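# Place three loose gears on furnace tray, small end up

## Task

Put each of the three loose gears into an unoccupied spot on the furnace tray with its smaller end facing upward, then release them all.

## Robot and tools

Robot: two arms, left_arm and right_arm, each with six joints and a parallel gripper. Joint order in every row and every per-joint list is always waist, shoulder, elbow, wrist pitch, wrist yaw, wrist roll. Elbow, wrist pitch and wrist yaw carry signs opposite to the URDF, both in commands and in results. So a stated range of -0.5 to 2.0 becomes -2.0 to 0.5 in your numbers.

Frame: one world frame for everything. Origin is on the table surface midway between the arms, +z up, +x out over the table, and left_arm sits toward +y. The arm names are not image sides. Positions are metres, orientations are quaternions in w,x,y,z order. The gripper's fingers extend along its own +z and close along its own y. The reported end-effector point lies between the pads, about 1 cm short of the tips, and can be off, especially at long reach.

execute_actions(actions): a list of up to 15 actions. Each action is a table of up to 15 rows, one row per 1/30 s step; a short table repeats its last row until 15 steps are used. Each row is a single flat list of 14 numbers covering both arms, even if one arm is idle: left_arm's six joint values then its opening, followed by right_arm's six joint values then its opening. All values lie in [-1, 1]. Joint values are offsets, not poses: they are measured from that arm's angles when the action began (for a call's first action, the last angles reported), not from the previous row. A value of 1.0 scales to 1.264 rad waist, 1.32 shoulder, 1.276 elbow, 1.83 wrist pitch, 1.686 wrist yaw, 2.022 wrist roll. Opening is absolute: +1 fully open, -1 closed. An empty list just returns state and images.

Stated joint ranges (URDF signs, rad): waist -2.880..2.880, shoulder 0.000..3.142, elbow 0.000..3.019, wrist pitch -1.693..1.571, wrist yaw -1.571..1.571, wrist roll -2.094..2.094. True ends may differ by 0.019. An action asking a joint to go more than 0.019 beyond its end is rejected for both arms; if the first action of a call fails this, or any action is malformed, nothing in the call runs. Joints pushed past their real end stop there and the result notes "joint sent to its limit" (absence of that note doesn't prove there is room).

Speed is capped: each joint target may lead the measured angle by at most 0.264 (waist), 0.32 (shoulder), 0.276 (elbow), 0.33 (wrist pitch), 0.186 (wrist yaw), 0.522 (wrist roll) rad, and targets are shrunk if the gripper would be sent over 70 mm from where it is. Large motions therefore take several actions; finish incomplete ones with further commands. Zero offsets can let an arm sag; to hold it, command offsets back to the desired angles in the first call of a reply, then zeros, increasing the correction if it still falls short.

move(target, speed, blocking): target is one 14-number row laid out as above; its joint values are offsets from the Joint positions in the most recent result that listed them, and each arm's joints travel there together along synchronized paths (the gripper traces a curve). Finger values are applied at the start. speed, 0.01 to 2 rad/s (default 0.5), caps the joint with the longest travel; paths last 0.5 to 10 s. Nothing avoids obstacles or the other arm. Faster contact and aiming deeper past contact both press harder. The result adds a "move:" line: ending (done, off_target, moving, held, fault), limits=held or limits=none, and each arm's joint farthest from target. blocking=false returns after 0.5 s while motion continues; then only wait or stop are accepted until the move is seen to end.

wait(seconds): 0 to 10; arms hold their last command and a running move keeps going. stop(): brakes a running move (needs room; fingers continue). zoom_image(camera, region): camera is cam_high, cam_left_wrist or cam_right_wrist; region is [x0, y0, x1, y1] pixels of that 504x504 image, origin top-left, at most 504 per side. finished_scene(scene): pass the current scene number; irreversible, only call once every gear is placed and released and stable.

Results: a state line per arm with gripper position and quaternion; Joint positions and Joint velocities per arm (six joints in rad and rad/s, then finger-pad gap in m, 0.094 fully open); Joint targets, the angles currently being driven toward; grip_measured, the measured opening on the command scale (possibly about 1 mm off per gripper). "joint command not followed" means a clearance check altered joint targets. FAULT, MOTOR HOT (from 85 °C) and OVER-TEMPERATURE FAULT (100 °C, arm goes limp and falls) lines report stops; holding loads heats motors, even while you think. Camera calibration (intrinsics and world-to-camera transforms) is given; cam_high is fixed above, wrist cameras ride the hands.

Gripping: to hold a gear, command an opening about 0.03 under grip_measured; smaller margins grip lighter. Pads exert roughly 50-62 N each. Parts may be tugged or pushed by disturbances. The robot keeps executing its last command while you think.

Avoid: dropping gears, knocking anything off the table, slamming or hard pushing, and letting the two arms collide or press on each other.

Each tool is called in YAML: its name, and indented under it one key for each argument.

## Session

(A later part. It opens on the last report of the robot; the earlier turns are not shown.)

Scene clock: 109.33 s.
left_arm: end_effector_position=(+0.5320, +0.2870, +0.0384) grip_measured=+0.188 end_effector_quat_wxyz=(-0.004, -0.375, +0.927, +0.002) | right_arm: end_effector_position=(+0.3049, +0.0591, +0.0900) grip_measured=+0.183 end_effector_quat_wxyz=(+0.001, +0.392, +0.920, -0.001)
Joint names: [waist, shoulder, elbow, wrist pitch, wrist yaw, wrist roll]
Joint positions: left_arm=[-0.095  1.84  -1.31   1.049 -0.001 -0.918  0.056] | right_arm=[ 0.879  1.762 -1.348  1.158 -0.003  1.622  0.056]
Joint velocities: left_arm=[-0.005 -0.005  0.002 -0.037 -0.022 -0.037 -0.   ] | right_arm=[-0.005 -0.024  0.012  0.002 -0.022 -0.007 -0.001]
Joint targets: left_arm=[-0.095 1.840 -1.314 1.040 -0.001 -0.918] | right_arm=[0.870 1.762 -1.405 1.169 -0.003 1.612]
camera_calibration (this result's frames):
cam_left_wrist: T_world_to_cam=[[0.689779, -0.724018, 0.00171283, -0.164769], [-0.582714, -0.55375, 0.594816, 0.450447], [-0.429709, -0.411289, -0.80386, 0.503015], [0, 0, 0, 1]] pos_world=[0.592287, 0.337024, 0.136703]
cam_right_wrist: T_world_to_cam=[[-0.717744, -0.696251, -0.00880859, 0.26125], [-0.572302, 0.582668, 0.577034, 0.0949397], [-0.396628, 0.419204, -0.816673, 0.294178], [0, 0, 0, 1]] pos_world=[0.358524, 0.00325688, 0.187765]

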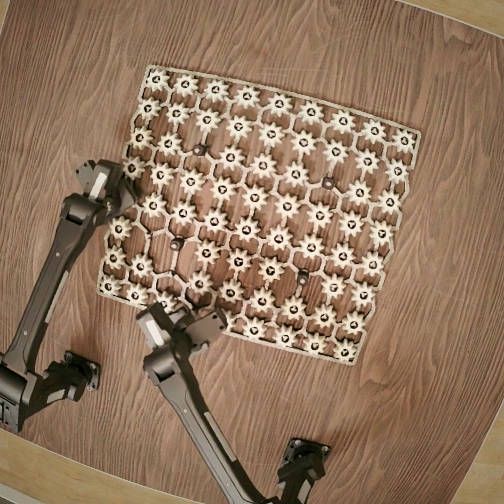

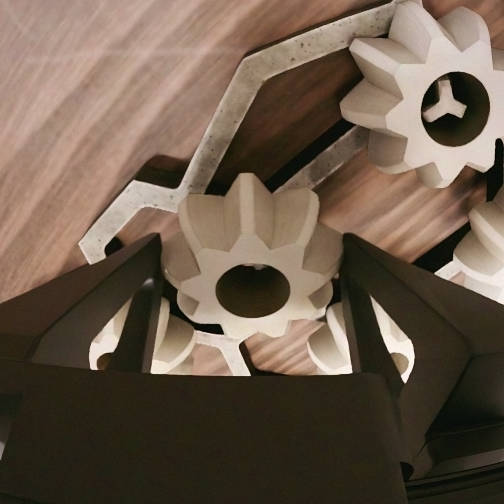

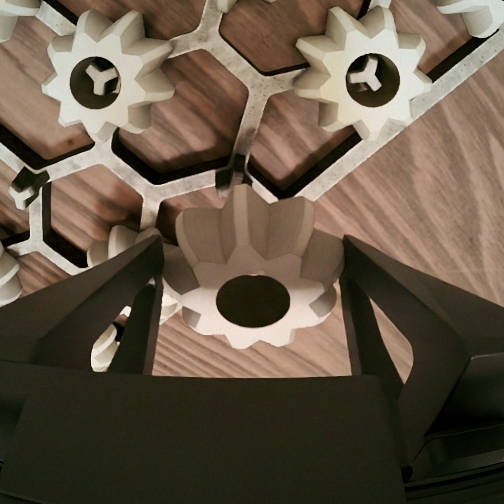

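execute_actions:
  actions:
    - [[0,0,-0.002,-0.007,0,0,0.09, -0.008,0.003,-0.042,0.003,0,-0.005,0.09],[0,0,0,-0.008,0,0,0.09, -0.009,0.007,-0.042,0,0,-0.005,0.09],[0,0,0.001,-0.009,0,0,0.09, -0.01,0.011,-0.042,-0.003,0,-0.005,0.09],[0,0,0.002,-0.010,0,0,0.09, -0.011,0.015,-0.042,-0.006,0,-0.005,0.09],[0,0,0.003,-0.011,0,0,0.09, -0.012,0.018,-0.042,-0.009,0,-0.005,0.09],[0,0,0.004,-0.012,0,0,0.09, -0.013,0.021,-0.042,-0.012,0,-0.005,0.09],[0,0,0.005,-0.013,0,0,0.09, -0.014,0.024,-0.042,-0.015,0,-0.005,0.09],[0,0,0.006,-0.014,0,0,0.09, -0.015,0.027,-0.042,-0.018,0,-0.005,0.09],[0,0,0.007,-0.015,0,0,0.09, -0.016,0.030,-0.042,-0.021,0,-0.005,0.09],[0,0,0.008,-0.016,0,0,0.09, -0.017,0.033,-0.042,-0.024,0,-0.005,0.09],[0,0,0.009,-0.017,0,0,0.09, -0.018,0.036,-0.042,-0.027,0,-0.005,0.09],[0,0,0.010,-0.018,0,0,0.09, -0.019,0.039,-0.042,-0.030,0,-0.005,0.09],[0,0,0.011,-0.019,0,0,0.09, -0.019,0.042,-0.042,-0.032,0,-0.005,0.09],[0,0,0.011,-0.020,0,0,0.09, -0.019,0.044,-0.042,-0.034,0,-0.005,0.09],[0,0,0.011,-0.021,0,0,0.09, -0.019,0.046,-0.042,-0.035,0,-0.005,0.09]]

wait:
  seconds: 0.3

zoom_image:
  camera: "cam_left_wrist"
  region: [150,150,360,350]

zoom_image:
  camera: "cam_right_wrist"
  region: [150,100,350,300]

Scene clock: 111.77 s.
left_arm: end_effector_position=(+0.5321, +0.2870, +0.0334) grip_measured=+0.188 end_effector_quat_wxyz=(+0.002, -0.375, +0.927, -0.001) | right_arm: end_effector_position=(+0.3159, +0.0603, +0.0650) grip_measured=+0.183 end_effector_quat_wxyz=(+0.000, +0.398, +0.917, -0.004)
Joint names: [waist, shoulder, elbow, wrist pitch, wrist yaw, wrist roll]
Joint positions: left_arm=[-0.095  1.84  -1.295  1.022 -0.001 -0.918  0.056] | right_arm=[ 0.865  1.812 -1.348  1.113 -0.003  1.622  0.056]
Joint velocities: left_arm=[-0.015 -0.005  0.017 -0.056  0.051 -0.037  0.001] | right_arm=[-0.044  0.122  0.032 -0.1   -0.022  0.081  0.002]
Joint targets: left_arm=[-0.095 1.840 -1.296 1.011 -0.001 -0.918] | right_arm=[0.854 1.823 -1.402 1.095 -0.003 1.612]
camera_calibration (this result's frames):
cam_left_wrist: T_world_to_cam=[[0.689695, -0.724006, 0.0116485, -0.165139], [-0.590081, -0.552648, 0.588545, 0.457298], [-0.419672, -0.41279, -0.808381, 0.494265], [0, 0, 0, 1]] pos_world=[0.591168, 0.337191, 0.132337]
cam_right_wrist: T_world_to_cam=[[-0.727261, -0.686353, -0.00347382, 0.271822], [-0.562106, 0.592689, 0.57685, 0.111097], [-0.393864, 0.421473, -0.816843, 0.276555], [0, 0, 0, 1]] pos_world=[0.369059, 0.00415906, 0.16276]

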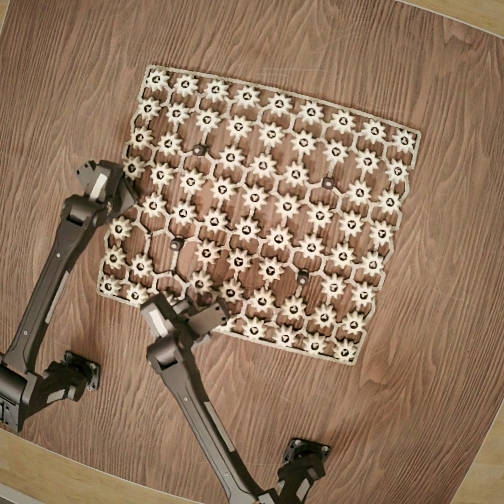

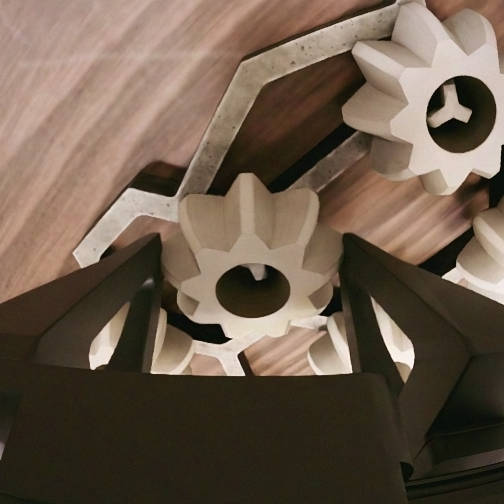

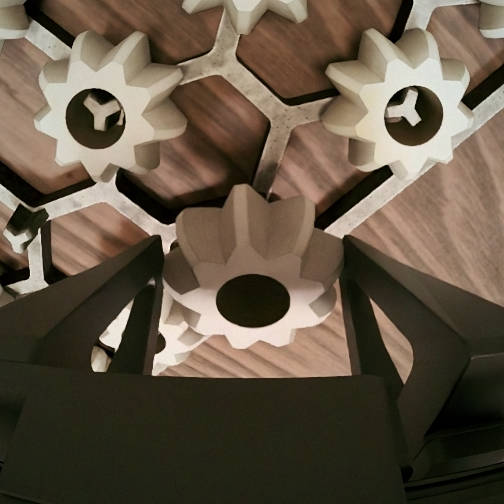

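Scene clock: 112.07 s.
left_arm: end_effector_position=(+0.5320, +0.2870, +0.0329) grip_measured=+0.188 end_effector_quat_wxyz=(+0.002, -0.375, +0.927, -0.001) | right_arm: end_effector_position=(+0.3172, +0.0602, +0.0600) grip_measured=+0.183 end_effector_quat_wxyz=(-0.000, +0.399, +0.917, -0.006)
Joint names: [waist, shoulder, elbow, wrist pitch, wrist yaw, wrist roll]
Joint positions: left_arm=[-0.095  1.84  -1.294  1.019 -0.001 -0.918  0.056] | right_arm=[ 0.863  1.822 -1.348  1.107 -0.003  1.622  0.056]
Joint velocities: left_arm=[ 0.005 -0.015 -0.002  0.007 -0.051 -0.022  0.   ] | right_arm=[-0.005 -0.005  0.007  0.002 -0.051  0.007 -0.   ]
Joint targets: left_arm=[-0.095 1.840 -1.296 1.011 -0.001 -0.918] | right_arm=[0.855 1.822 -1.402 1.095 -0.003 1.612]
wait: 0.30 s; at rest by 0.27 s
camera_calibration (this result's frames):
cam_left_wrist: T_world_to_cam=[[0.689686, -0.724004, 0.0122506, -0.165058], [-0.590525, -0.552582, 0.588162, 0.457763], [-0.419062, -0.412881, -0.808651, 0.493532], [0, 0, 0, 1]] pos_world=[0.590979, 0.337219, 0.131879]
cam_right_wrist: T_world_to_cam=[[-0.728573, -0.684968, 0.0003368, 0.272777], [-0.559444, 0.595341, 0.576708, 0.11373], [-0.395228, 0.419986, -0.81695, 0.273594], [0, 0, 0, 1]] pos_world=[0.370495, 0.00423002, 0.157832]

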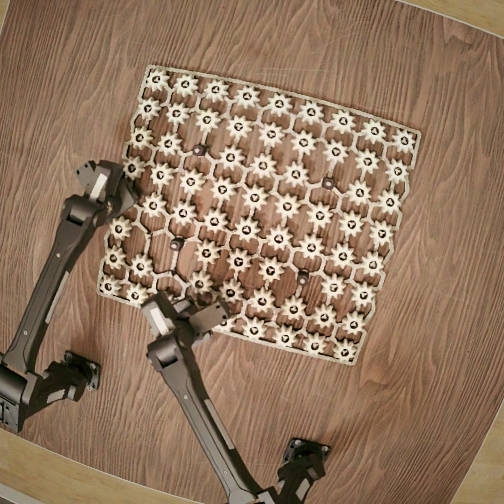

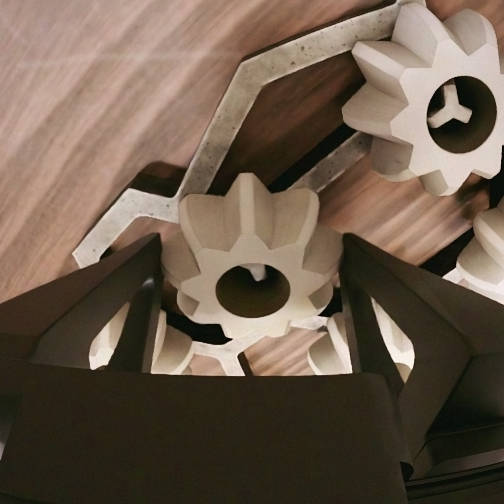

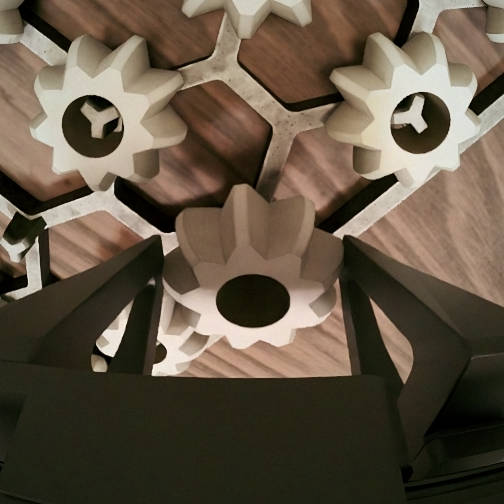

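Region (150, 150, 360, 350) of cam_left_wrist's 504x504 image, scaled by 2.400, with more detail than that image has; it fills the top 480 rows of this view, and the rest is white.

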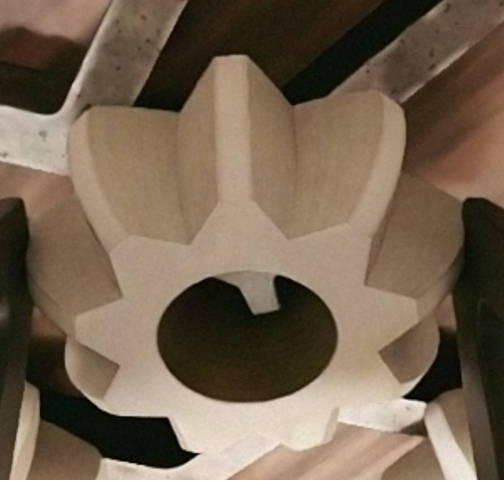

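Region (150, 100, 350, 300) of cam_right_wrist's 504x504 image, scaled by 2.520, with more detail than that image has.

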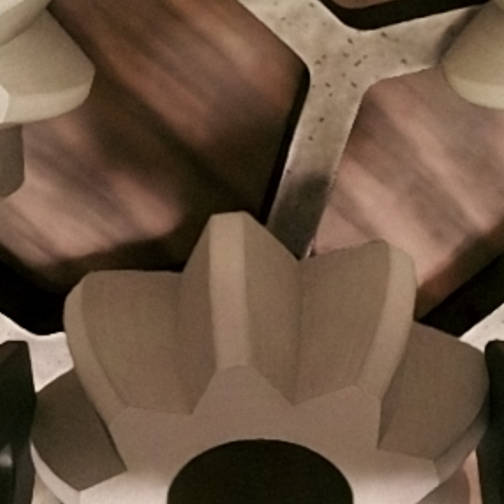

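zoom_image:
  camera: "cam_right_wrist"
  region: [50,70,150,170]

zoom_image:
  camera: "cam_right_wrist"
  region: [360,70,460,170]

execute_actions:
  actions:
    - [[0,0,0,-0.005,0,0,0.09, -0.006,0,-0.042,-0.006,0,-0.005,0.09],[0,0,0.002,-0.006,0,0,0.09, -0.006,0,-0.042,-0.006,0,-0.005,0.09],[0,0,0.003,-0.007,0,0,0.09, -0.006,0,-0.042,-0.006,0,-0.005,0.09],[0,0,0.004,-0.008,0,0,0.09, -0.006,0,-0.042,-0.006,0,-0.005,0.09],[0,0,0.005,-0.009,0,0,0.09, -0.006,0,-0.042,-0.006,0,-0.005,0.09],[0,0,0.006,-0.010,0,0,0.09, -0.006,0,-0.042,-0.006,0,-0.005,0.09],[0,0,0.007,-0.011,0,0,0.09, -0.006,0,-0.042,-0.006,0,-0.005,0.09],[0,0,0.008,-0.012,0,0,0.09, -0.006,0,-0.042,-0.006,0,-0.005,0.09],[0,0,0.009,-0.013,0,0,0.09, -0.006,0,-0.042,-0.006,0,-0.005,0.09],[0,0,0.009,-0.014,0,0,0.09, -0.006,0,-0.042,-0.006,0,-0.005,0.09],[0,0,0.009,-0.015,0,0,0.09, -0.006,0,-0.042,-0.006,0,-0.005,0.09],[0,0,0.009,-0.016,0,0,0.09, -0.006,0,-0.042,-0.006,0,-0.005,0.09],[0,0,0.009,-0.016,0,0,0.09, -0.006,0,-0.042,-0.006,0,-0.005,0.09],[0,0,0.009,-0.016,0,0,0.09, -0.006,0,-0.042,-0.006,0,-0.005,0.09],[0,0,0.009,-0.016,0,0,0.09, -0.006,0,-0.042,-0.006,0,-0.005,0.09]]

zoom_image:
  camera: "cam_left_wrist"
  region: [150,150,360,350]

Region (50, 70, 150, 170) of cam_right_wrist's 504x504 image, scaled by 5.040, with more detail than that image has.

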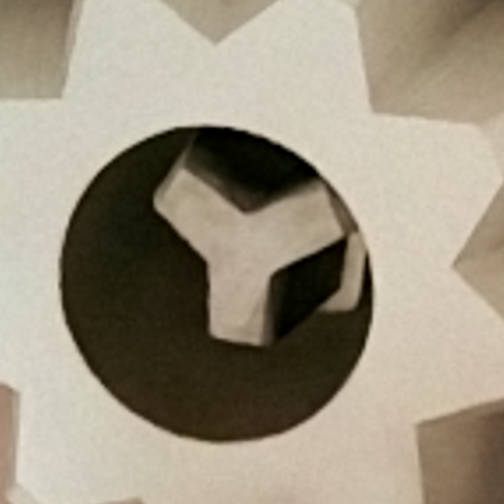

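Region (360, 70, 460, 170) of cam_right_wrist's 504x504 image, scaled by 5.040, with more detail than that image has.

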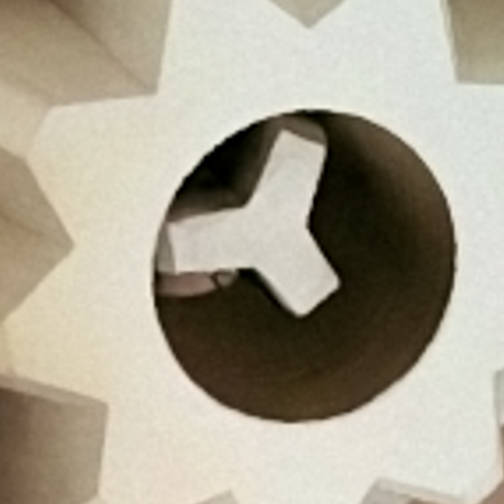

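Scene clock: 113.60 s.
left_arm: end_effector_position=(+0.5322, +0.2872, +0.0295) grip_measured=+0.188 end_effector_quat_wxyz=(+0.006, -0.375, +0.927, -0.003) | right_arm: end_effector_position=(+0.3172, +0.0602, +0.0600) grip_measured=+0.183 end_effector_quat_wxyz=(-0.000, +0.399, +0.917, -0.006)
Joint names: [waist, shoulder, elbow, wrist pitch, wrist yaw, wrist roll]
Joint positions: left_arm=[-0.095  1.84  -1.283  0.999  0.001 -0.918  0.056] | right_arm=[ 0.863  1.822 -1.348  1.107 -0.003  1.622  0.056]
Joint velocities: left_arm=[-0.005 -0.015  0.007 -0.007 -0.037 -0.022  0.   ] | right_arm=[-0.005  0.005  0.002 -0.002  0.051  0.066 -0.001]
Joint targets: left_arm=[-0.095 1.840 -1.282 0.990 -0.000 -0.918] | right_arm=[0.855 1.822 -1.402 1.096 -0.003 1.612]
camera_calibration (this result's frames):
cam_left_wrist: T_world_to_cam=[[0.689544, -0.723993, 0.0190737, -0.165184], [-0.596139, -0.552425, 0.582619, 0.463128], [-0.411275, -0.413112, -0.812522, 0.48694], [0, 0, 0, 1]] pos_world=[0.590257, 0.337412, 0.128973]
cam_right_wrist: T_world_to_cam=[[-0.728573, -0.684968, 0.0003368, 0.272777], [-0.559444, 0.595341, 0.576708, 0.11373], [-0.395228, 0.419986, -0.81695, 0.273594], [0, 0, 0, 1]] pos_world=[0.370495, 0.00423002, 0.157832]

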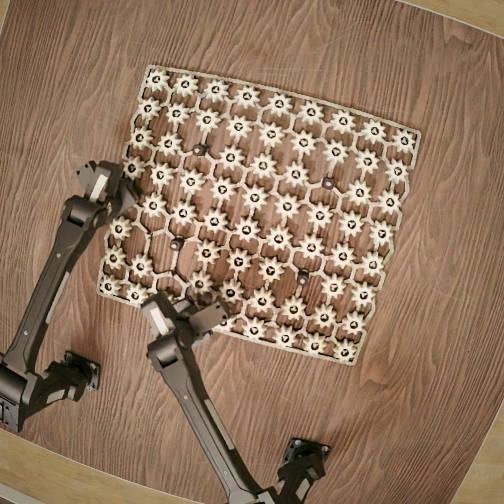

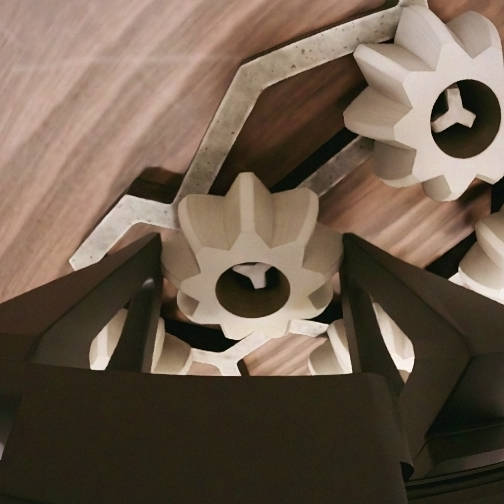

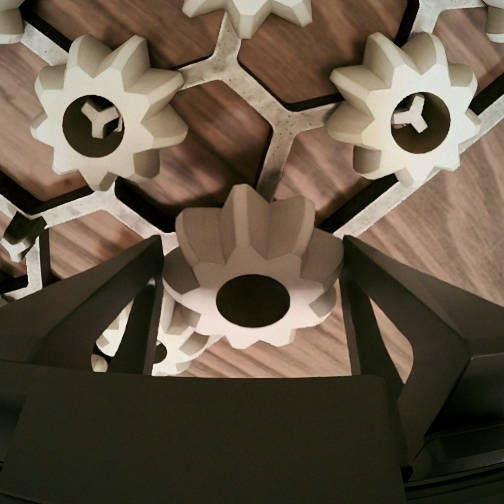

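Region (150, 150, 360, 350) of cam_left_wrist's 504x504 image, scaled by 2.400, with more detail than that image has; it fills the top 480 rows of this view, and the rest is white.

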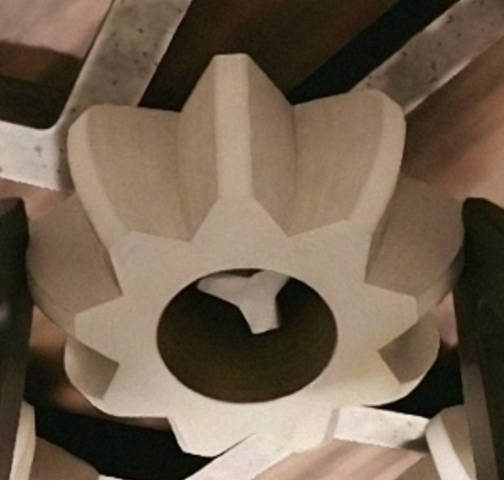

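execute_actions:
  actions:
    - [[0,0,0.002,-0.005,0,0,0.17, 0.002,0,-0.040,0,0,-0.005,0.09],[0,0,0.002,-0.005,0,0,0.18, 0.004,0,-0.038,0,0,-0.005,0.09],[0,0,0.002,-0.005,0,0,0.19, 0.006,0,-0.036,0,0,-0.005,0.09],[0,0,0.002,-0.005,0,0,0.2, 0.008,0,-0.034,0,0,-0.005,0.09],[0,0,0.002,-0.005,0,0,0.21, 0.010,0,-0.032,0,0,-0.005,0.09],[0,0,0.002,-0.005,0,0,0.22, 0.012,0,-0.030,0,0,-0.005,0.09],[0,0,0.002,-0.005,0,0,0.24, 0.014,0,-0.028,0,0,-0.005,0.09],[0,0,0.002,-0.005,0,0,0.26, 0.016,0,-0.026,0,0,-0.005,0.09],[0,0,0.002,-0.005,0,0,0.28, 0.018,0,-0.024,0,0,-0.005,0.09],[0,0,0.002,-0.005,0,0,0.31, 0.020,0,-0.022,0,0,-0.005,0.09],[0,0,0.002,-0.005,0,0,0.34, 0.022,0,-0.020,0,0,-0.005,0.09],[0,0,0.002,-0.005,0,0,0.37, 0.023,0,-0.018,0,0,-0.005,0.09],[0,0,0.002,-0.005,0,0,0.40, 0.023,0,-0.016,0,0,-0.005,0.09],[0,0,0.002,-0.005,0,0,0.43, 0.023,0,-0.014,0,0,-0.005,0.09],[0,0,0.002,-0.005,0,0,0.45, 0.023,0,-0.014,0,0,-0.005,0.09]]

wait:
  seconds: 0.3

zoom_image:
  camera: "cam_left_wrist"
  region: [130,130,380,370]

Scene clock: 117.43 s.
left_arm: end_effector_position=(+0.5322, +0.2872, +0.0295) grip_measured=+0.437 end_effector_quat_wxyz=(+0.006, -0.375, +0.927, -0.003) | right_arm: end_effector_position=(+0.3104, +0.0667, +0.0600) grip_measured=+0.183 end_effector_quat_wxyz=(-0.000, +0.391, +0.920, -0.006)
Joint names: [waist, shoulder, elbow, wrist pitch, wrist yaw, wrist roll]
Joint positions: left_arm=[-0.095  1.84  -1.283  0.999  0.001 -0.918  0.068] | right_arm=[ 0.881  1.822 -1.348  1.107 -0.003  1.622  0.056]
Joint velocities: left_arm=[-0.005 -0.015 -0.002  0.017 -0.007 -0.007  0.02 ] | right_arm=[ 0.063 -0.005  0.012 -0.002  0.037  0.081  0.   ]
Joint targets: left_arm=[-0.095 1.840 -1.280 0.990 0.000 -0.918] | right_arm=[0.892 1.822 -1.366 1.107 -0.003 1.612]
camera_calibration (this result's frames):
cam_left_wrist: T_world_to_cam=[[0.689547, -0.723996, 0.0188395, -0.165138], [-0.596169, -0.552648, 0.582377, 0.463257], [-0.411227, -0.412808, -0.812701, 0.486863], [0, 0, 0, 1]] pos_world=[0.590261, 0.33744, 0.128995]
cam_right_wrist: T_world_to_cam=[[-0.716175, -0.69792, 0.0003368, 0.269294], [-0.570027, 0.585215, 0.576708, 0.110099], [-0.402694, 0.412832, -0.81695, 0.271029], [0, 0, 0, 1]] pos_world=[0.364763, 0.0116247, 0.157832]

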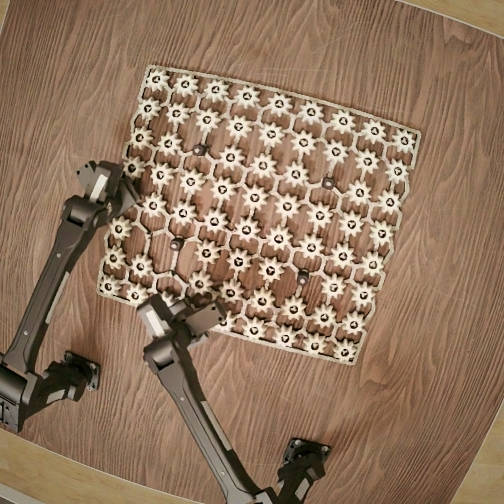

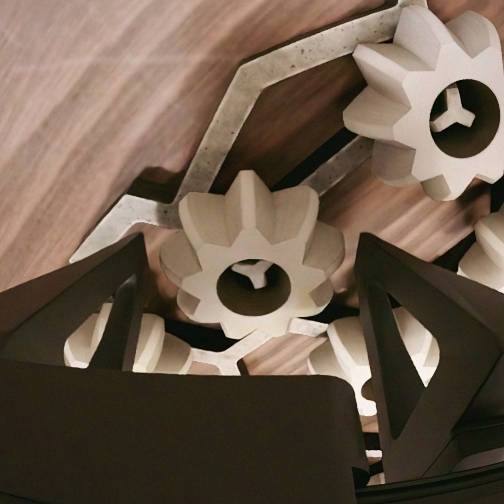

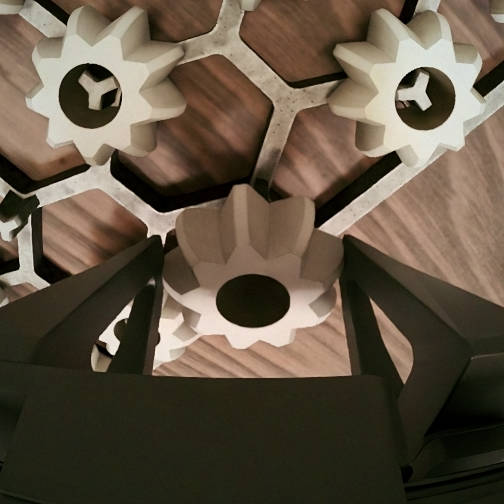

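Scene clock: 117.73 s.
left_arm: end_effector_position=(+0.5322, +0.2872, +0.0295) grip_measured=+0.448 end_effector_quat_wxyz=(+0.006, -0.375, +0.927, -0.003) | right_arm: end_effector_position=(+0.3086, +0.0684, +0.0600) grip_measured=+0.183 end_effector_quat_wxyz=(-0.000, +0.388, +0.921, -0.006)
Joint names: [waist, shoulder, elbow, wrist pitch, wrist yaw, wrist roll]
Joint positions: left_arm=[-0.095  1.84  -1.283  0.999  0.001 -0.918  0.068] | right_arm=[ 0.886  1.822 -1.348  1.107 -0.003  1.622  0.056]
Joint velocities: left_arm=[-0.034 -0.005  0.017 -0.012  0.081 -0.081 -0.001] | right_arm=[-0.015  0.005 -0.007  0.002 -0.022  0.007  0.   ]
Joint targets: left_arm=[-0.095 1.840 -1.280 0.990 0.000 -0.918] | right_arm=[0.892 1.822 -1.366 1.107 -0.003 1.612]
wait: 0.30 s; at rest by 0.23 s
camera_calibration (this result's frames):
cam_left_wrist: T_world_to_cam=[[0.689547, -0.723996, 0.0188395, -0.165138], [-0.596169, -0.552648, 0.582377, 0.463257], [-0.411227, -0.412808, -0.812701, 0.486863], [0, 0, 0, 1]] pos_world=[0.590261, 0.33744, 0.128995]
cam_right_wrist: T_world_to_cam=[[-0.712705, -0.701464, 0.0003368, 0.268345], [-0.572922, 0.582381, 0.576708, 0.109086], [-0.404736, 0.41083, -0.81695, 0.270314], [0, 0, 0, 1]] pos_world=[0.363154, 0.0136518, 0.157832]

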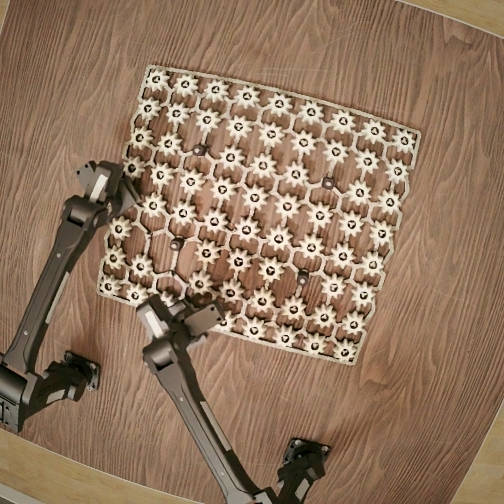

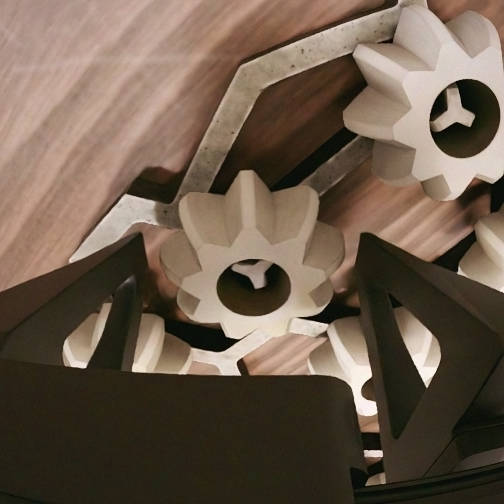

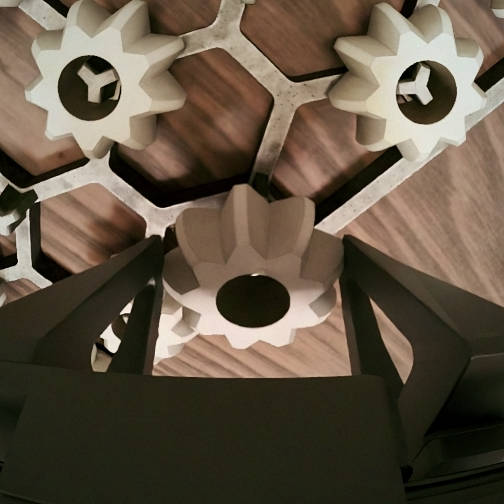

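Region (130, 130, 380, 370) of cam_left_wrist's 504x504 image, scaled by 2.016, with more detail than that image has; it fills the top 484 rows of this view, and the rest is white.

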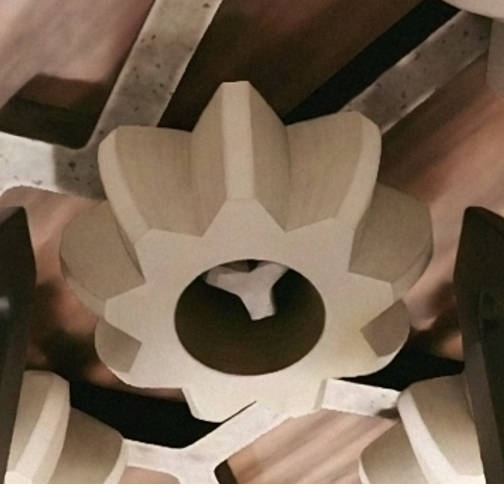

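execute_actions:
  actions:
    - [[0,-0.01,-0.040,0.004,0,0,0.45, -0.003,0,-0.014,0,0,-0.005,0.09],[0,-0.01,-0.046,0.006,0,0,0.45, -0.005,0,-0.014,0,0,-0.005,0.09],[0,-0.01,-0.050,0.008,0,0,0.45, -0.007,0,-0.014,0,0,-0.005,0.09],[0,-0.01,-0.054,0.012,0,0,0.45, -0.009,0,-0.014,0,0,-0.005,0.09],[0,-0.01,-0.058,0.016,0,0,0.45, -0.011,0,-0.014,0,0,-0.005,0.09],[0,-0.01,-0.062,0.020,0,0,0.45, -0.012,0,-0.014,0,0,-0.005,0.09],[0,-0.01,-0.066,0.025,0,0,0.45, -0.013,0,-0.014,0,0,-0.005,0.09],[0,-0.01,-0.070,0.030,0,0,0.45, -0.014,0,-0.014,0,0,-0.005,0.09],[0,-0.01,-0.074,0.035,0,0,0.45, -0.015,0,-0.014,0,0,-0.005,0.09],[0,-0.01,-0.078,0.040,0,0,0.45, -0.016,0,-0.014,0,0,-0.005,0.09],[0,-0.01,-0.082,0.045,0,0,0.45, -0.016,0,-0.014,0,0,-0.005,0.09],[0,-0.01,-0.086,0.050,0,0,0.45, -0.016,0,-0.014,0,0,-0.005,0.09],[0,-0.01,-0.090,0.055,0,0,0.45, -0.016,0,-0.014,0,0,-0.005,0.09],[0,-0.01,-0.094,0.059,0,0,0.45, -0.016,0,-0.014,0,0,-0.005,0.09],[0,-0.01,-0.097,0.063,0,0,0.45, -0.016,0,-0.014,0,0,-0.005,0.09]]

wait:
  seconds: 0.3

Scene clock: 119.77 s.
left_arm: end_effector_position=(+0.5399, +0.2861, +0.0519) grip_measured=+0.448 end_effector_quat_wxyz=(-0.003, -0.375, +0.927, +0.002) | right_arm: end_effector_position=(+0.3125, +0.0648, +0.0600) grip_measured=+0.183 end_effector_quat_wxyz=(-0.000, +0.393, +0.919, -0.006)
Joint names: [waist, shoulder, elbow, wrist pitch, wrist yaw, wrist roll]
Joint positions: left_arm=[-0.095  1.84  -1.351  1.088  0.001 -0.918  0.068] | right_arm=[ 0.876  1.822 -1.348  1.107 -0.003  1.622  0.056]
Joint velocities: left_arm=[ 0.005 -0.005 -0.1    0.247 -0.022  0.007  0.   ] | right_arm=[-0.044 -0.015  0.012  0.007 -0.022 -0.066  0.001]
Joint targets: left_arm=[-0.095 1.827 -1.407 1.114 0.001 -0.918] | right_arm=[0.866 1.822 -1.366 1.107 -0.003 1.612]
camera_calibration (this result's frames):
cam_left_wrist: T_world_to_cam=[[0.689766, -0.724029, 0.00228135, -0.170971], [-0.583975, -0.554471, 0.592904, 0.447543], [-0.428014, -0.410297, -0.80527, 0.515762], [0, 0, 0, 1]] pos_world=[0.600038, 0.335977, 0.150368]
cam_right_wrist: T_world_to_cam=[[-0.719892, -0.694086, 0.0003368, 0.270323], [-0.566894, 0.588251, 0.576708, 0.111186], [-0.400483, 0.414977, -0.81695, 0.271797], [0, 0, 0, 1]] pos_world=[0.366484, 0.00943283, 0.157832]

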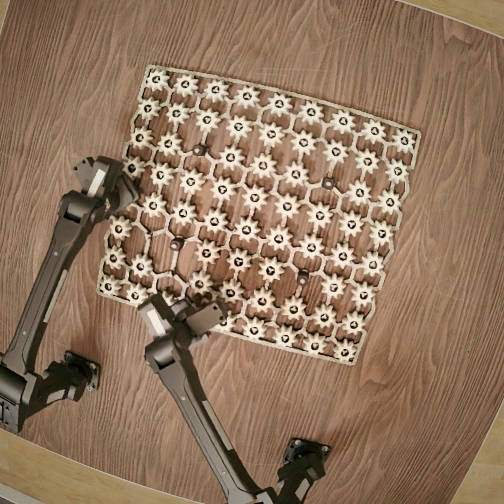

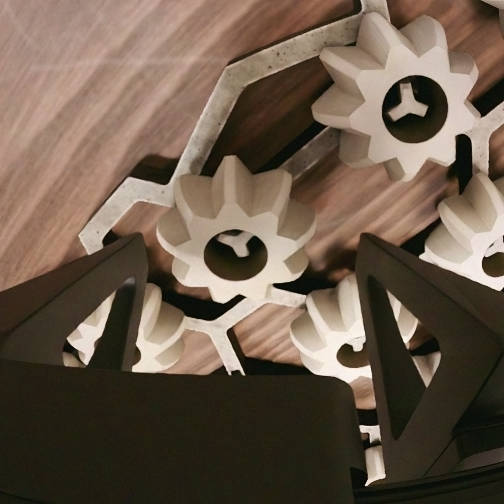

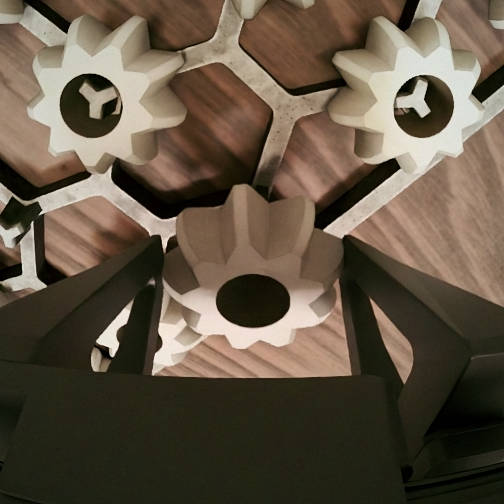

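Scene clock: 120.07 s.
left_arm: end_effector_position=(+0.5396, +0.2861, +0.0548) grip_measured=+0.448 end_effector_quat_wxyz=(-0.006, -0.375, +0.927, +0.004) | right_arm: end_effector_position=(+0.3129, +0.0644, +0.0600) grip_measured=+0.183 end_effector_quat_wxyz=(-0.000, +0.394, +0.919, -0.006)
Joint names: [waist, shoulder, elbow, wrist pitch, wrist yaw, wrist roll]
Joint positions: left_arm=[-0.095  1.84  -1.359  1.104  0.001 -0.918  0.068] | right_arm=[ 0.874  1.822 -1.348  1.107 -0.003  1.622  0.056]
Joint velocities: left_arm=[-0.005 -0.005  0.002 -0.007 -0.051 -0.066  0.001] | right_arm=[-0.015 -0.005  0.002  0.002 -0.007  0.051 -0.001]
Joint targets: left_arm=[-0.095 1.827 -1.406 1.114 0.001 -0.918] | right_arm=[0.866 1.822 -1.366 1.107 -0.003 1.612]
wait: 0.30 s; no rest
camera_calibration (this result's frames):
cam_left_wrist: T_world_to_cam=[[0.68976, -0.724028, -0.00374042, -0.170346], [-0.579487, -0.555143, 0.596667, 0.443226], [-0.43408, -0.40939, -0.80248, 0.520785], [0, 0, 0, 1]] pos_world=[0.600404, 0.335923, 0.152824]
cam_right_wrist: T_world_to_cam=[[-0.720686, -0.693261, 0.0003368, 0.270545], [-0.56622, 0.588899, 0.576708, 0.111418], [-0.400008, 0.415435, -0.81695, 0.271961], [0, 0, 0, 1]] pos_world=[0.366852, 0.00896194, 0.157832]

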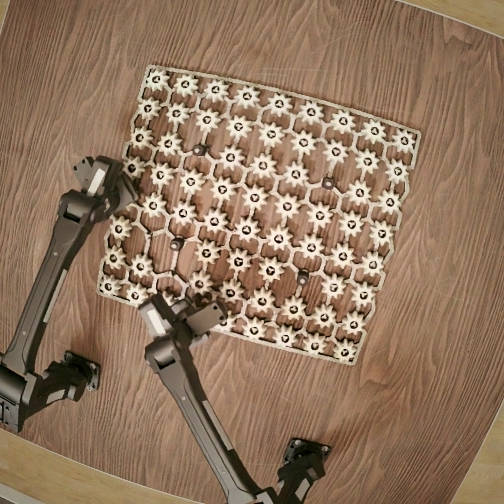

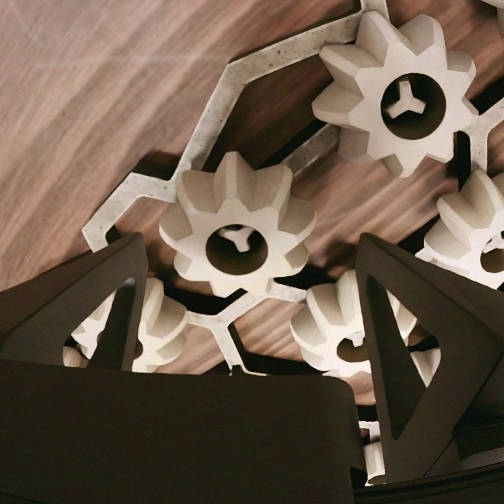

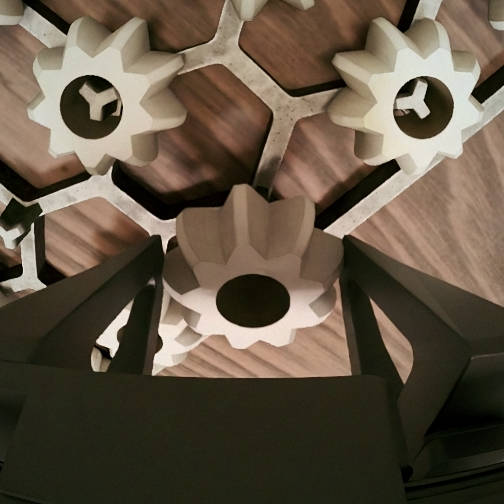

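execute_actions:
  actions:
    - [[0,-0.01,-0.040,0.005,0,0,0.45, -0.006,0,-0.010,-0.003,0,-0.005,0.09],[0,-0.02,-0.044,0.007,0,0,0.45, -0.006,0,-0.007,-0.004,0,-0.005,0.09],[0,-0.03,-0.048,0.009,0,0,0.45, -0.006,0,-0.005,-0.006,0,-0.005,0.09],[0,-0.036,-0.052,0.012,0,0,0.45, -0.006,0,-0.002,-0.007,0,-0.005,0.09],[0,-0.042,-0.056,0.016,0,0,0.45, -0.006,0,0.0005,-0.010,0,-0.005,0.09],[0,-0.048,-0.060,0.020,0,0,0.45, -0.006,0,0.003,-0.013,0,-0.005,0.09],[0,-0.054,-0.064,0.025,0,0,0.45, -0.006,0,0.006,-0.016,0,-0.005,0.09],[0,-0.060,-0.068,0.030,0,0,0.45, -0.006,0,0.0085,-0.019,0,-0.005,0.09],[0,-0.066,-0.072,0.035,0,0,0.45, -0.006,0,0.011,-0.022,0,-0.005,0.09],[0,-0.072,-0.076,0.040,0,0,0.45, -0.006,0,0.014,-0.025,0,-0.005,0.09],[0,-0.078,-0.080,0.045,0,0,0.45, -0.006,0,0.0165,-0.028,0,-0.005,0.09],[0,-0.084,-0.084,0.050,0,0,0.45, -0.006,0,0.019,-0.031,0,-0.005,0.09],[0,-0.090,-0.088,0.055,0,0,0.45, -0.006,0,0.022,-0.034,0,-0.005,0.09],[0,-0.095,-0.092,0.060,0,0,0.45, -0.006,0,0.0245,-0.037,0,-0.005,0.09],[0,-0.100,-0.096,0.065,0,0,0.45, -0.006,0,0.027,-0.039,0,-0.005,0.09]]

wait:
  seconds: 0.3

zoom_image:
  camera: "cam_right_wrist"
  region: [150,160,360,360]

Scene clock: 121.87 s.
left_arm: end_effector_position=(+0.5449, +0.2853, +0.1175) grip_measured=+0.448 end_effector_quat_wxyz=(+0.017, -0.375, +0.927, -0.009) | right_arm: end_effector_position=(+0.3089, +0.0601, +0.0459) grip_measured=+0.183 end_effector_quat_wxyz=(+0.001, +0.394, +0.919, -0.002)
Joint names: [waist, shoulder, elbow, wrist pitch, wrist yaw, wrist roll]
Joint positions: left_arm=[-0.095  1.758 -1.419  1.194  0.001 -0.918  0.068] | right_arm=[ 0.874  1.822 -1.306  1.058 -0.004  1.622  0.056]
Joint velocities: left_arm=[-0.005 -0.337 -0.198  0.271  0.007  0.037 -0.001] | right_arm=[-0.005  0.005  0.076 -0.149  0.051  0.037  0.   ]
Joint targets: left_arm=[-0.095 1.708 -1.482 1.223 0.001 -0.918] | right_arm=[0.867 1.822 -1.313 1.035 -0.004 1.612]
camera_calibration (this result's frames):
cam_left_wrist: T_world_to_cam=[[0.688874, -0.723895, 0.0377954, -0.178842], [-0.609865, -0.550599, 0.570004, 0.426823], [-0.391813, -0.415711, -0.820772, 0.554102], [0, 0, 0, 1]] pos_world=[0.600609, 0.335892, 0.21826]
cam_right_wrist: T_world_to_cam=[[-0.720667, -0.693247, -0.00692108, 0.265048], [-0.569256, 0.586014, 0.576659, 0.120948], [-0.395711, 0.419519, -0.816956, 0.259051], [0, 0, 0, 1]] pos_world=[0.362371, 0.00418986, 0.143722]

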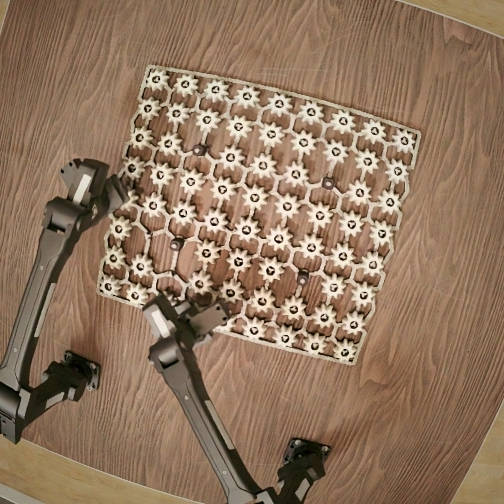

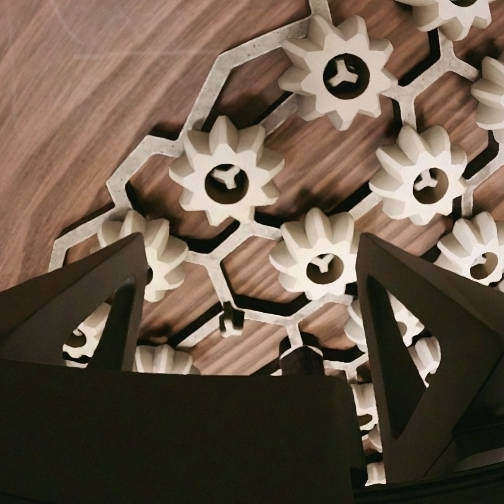

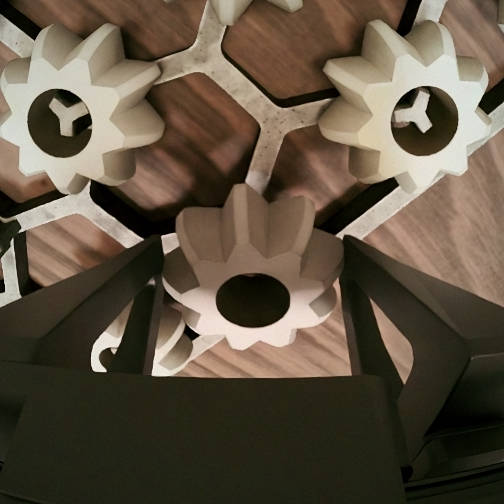

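Scene clock: 122.17 s.
left_arm: end_effector_position=(+0.5486, +0.2848, +0.1472) grip_measured=+0.448 end_effector_quat_wxyz=(+0.037, -0.375, +0.926, -0.021) | right_arm: end_effector_position=(+0.3096, +0.0609, +0.0448) grip_measured=+0.183 end_effector_quat_wxyz=(+0.002, +0.394, +0.919, +0.001)
Joint names: [waist, shoulder, elbow, wrist pitch, wrist yaw, wrist roll]
Joint positions: left_arm=[-0.095  1.716 -1.442  1.212  0.001 -0.918  0.068] | right_arm=[ 0.874  1.822 -1.303  1.047 -0.003  1.622  0.056]
Joint velocities: left_arm=[-0.005 -0.005  0.007  0.017  0.037  0.007 -0.   ] | right_arm=[-0.015 -0.015 -0.007  0.007  0.022 -0.007  0.001]
Joint targets: left_arm=[-0.095 1.708 -1.482 1.223 0.001 -0.918] | right_arm=[0.867 1.822 -1.313 1.035 -0.004 1.612]
wait: 0.30 s; no rest
camera_calibration (this result's frames):
cam_left_wrist: T_world_to_cam=[[0.686262, -0.723505, 0.0747318, -0.187018], [-0.635739, -0.54673, 0.544906, 0.428675], [-0.353384, -0.421458, -0.83516, 0.562298], [0, 0, 0, 1]] pos_world=[0.599576, 0.336046, 0.249997]
cam_right_wrist: T_world_to_cam=[[-0.720621, -0.693193, -0.0137621, 0.266363], [-0.57182, 0.582987, 0.57719, 0.122471], [-0.392081, 0.423805, -0.816494, 0.256642], [0, 0, 0, 1]] pos_world=[0.362603, 0.00447614, 0.142523]

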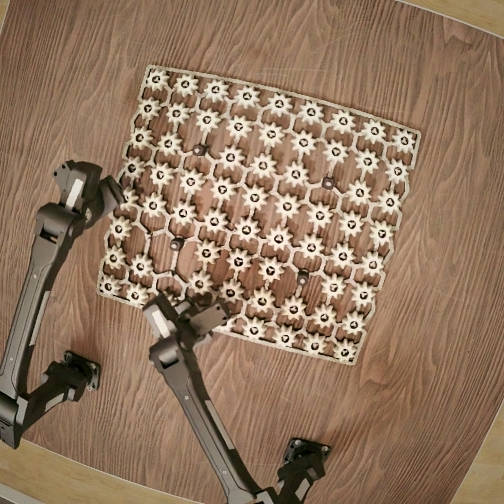

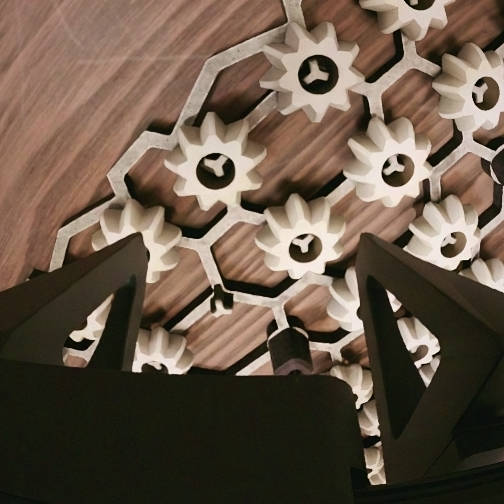

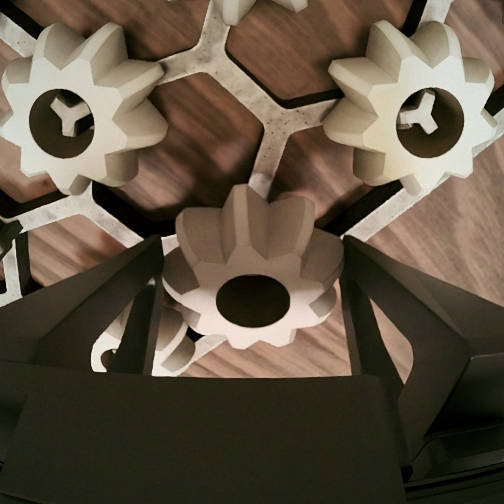

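Region (150, 160, 360, 360) of cam_right_wrist's 504x504 image, scaled by 2.400, with more detail than that image has; it fills the top 480 rows of this view, and the rest is white.

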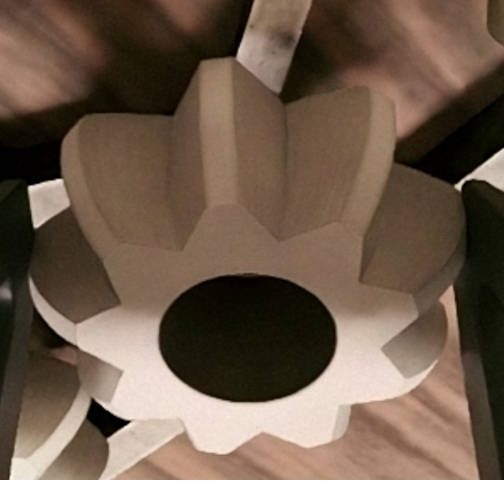

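execute_actions:
  actions:
    - [[0,-0.015,-0.035,0.006,0,0,0.45, -0.006,0,-0.012,-0.007,0,-0.005,0.09],[0,-0.015,-0.035,0.006,0,0,0.45, -0.006,0,-0.012,-0.008,0,-0.005,0.09],[0,-0.015,-0.035,0.006,0,0,0.45, -0.006,0,-0.012,-0.009,0,-0.005,0.09],[0,-0.015,-0.035,0.006,0,0,0.45, -0.006,0,-0.012,-0.010,0,-0.005,0.09],[0,-0.015,-0.035,0.006,0,0,0.45, -0.006,0,-0.012,-0.011,0,-0.005,0.09],[0,-0.015,-0.035,0.006,0,0,0.45, -0.006,0,-0.012,-0.012,0,-0.005,0.09],[0,-0.015,-0.035,0.006,0,0,0.45, -0.006,0,-0.012,-0.013,0,-0.005,0.09],[0,-0.015,-0.035,0.006,0,0,0.45, -0.006,0,-0.012,-0.014,0,-0.005,0.09],[0,-0.015,-0.035,0.006,0,0,0.45, -0.006,0,-0.012,-0.015,0,-0.005,0.09],[0,-0.015,-0.035,0.006,0,0,0.45, -0.006,0,-0.012,-0.016,0,-0.005,0.09]]

zoom_image:
  camera: "cam_right_wrist"
  region: [150,160,360,360]

Scene clock: 123.50 s.
left_arm: end_effector_position=(+0.5485, +0.2848, +0.1472) grip_measured=+0.448 end_effector_quat_wxyz=(+0.037, -0.375, +0.926, -0.021) | right_arm: end_effector_position=(+0.3123, +0.0637, +0.0448) grip_measured=+0.183 end_effector_quat_wxyz=(+0.005, +0.394, +0.919, +0.009)
Joint names: [waist, shoulder, elbow, wrist pitch, wrist yaw, wrist roll]
Joint positions: left_arm=[-0.095  1.716 -1.442  1.213  0.001 -0.918  0.068] | right_arm=[ 0.874  1.822 -1.303  1.031 -0.003  1.622  0.056]
Joint velocities: left_arm=[-0.005 -0.015 -0.012 -0.002  0.022  0.022 -0.   ] | right_arm=[ 0.005 -0.015 -0.007  0.007  0.022 -0.037  0.001]
Joint targets: left_arm=[-0.095 1.696 -1.487 1.223 0.001 -0.918] | right_arm=[0.867 1.822 -1.318 1.018 -0.003 1.612]
camera_calibration (this result's frames):
cam_left_wrist: T_world_to_cam=[[0.686318, -0.723513, 0.0741323, -0.18681], [-0.635327, -0.546791, 0.545324, 0.428312], [-0.354014, -0.421364, -0.834941, 0.562518], [0, 0, 0, 1]] pos_world=[0.599469, 0.336062, 0.249949]
cam_right_wrist: T_world_to_cam=[[-0.720381, -0.692939, -0.0297627, 0.270925], [-0.578182, 0.57627, 0.577597, 0.124725], [-0.383089, 0.433299, -0.815779, 0.253081], [0, 0, 0, 1]] pos_world=[0.364235, 0.00619965, 0.142481]

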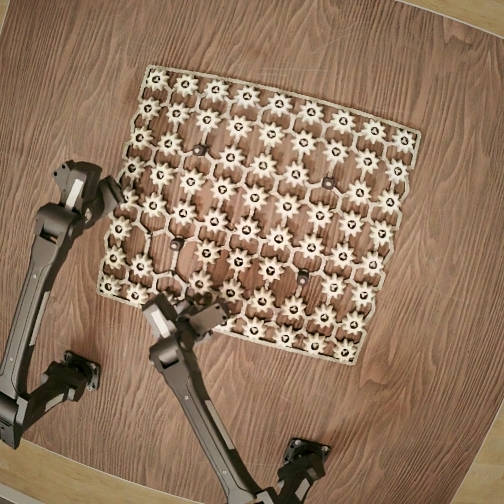

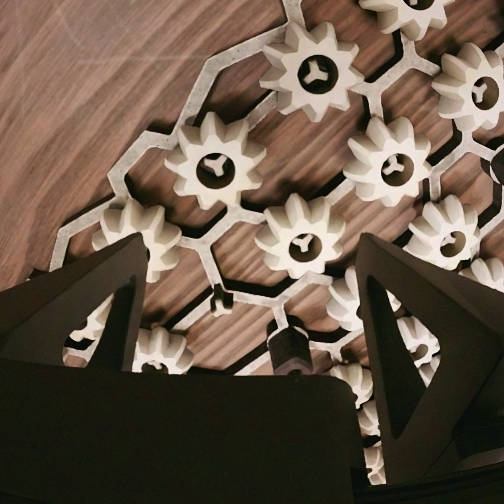

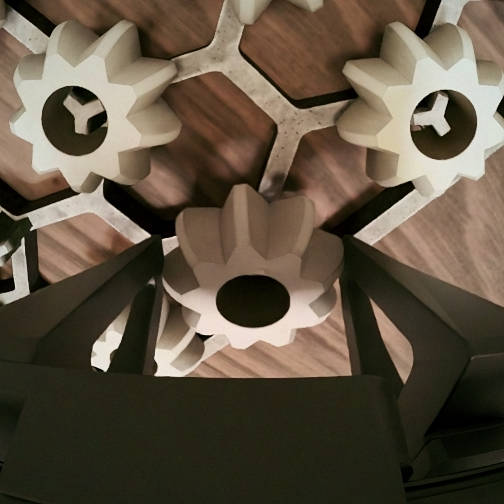

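Region (150, 160, 360, 360) of cam_right_wrist's 504x504 image, scaled by 2.400, with more detail than that image has; it fills the top 480 rows of this view, and the rest is white.

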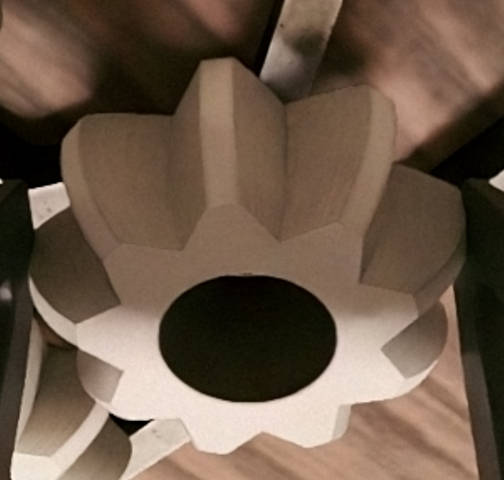

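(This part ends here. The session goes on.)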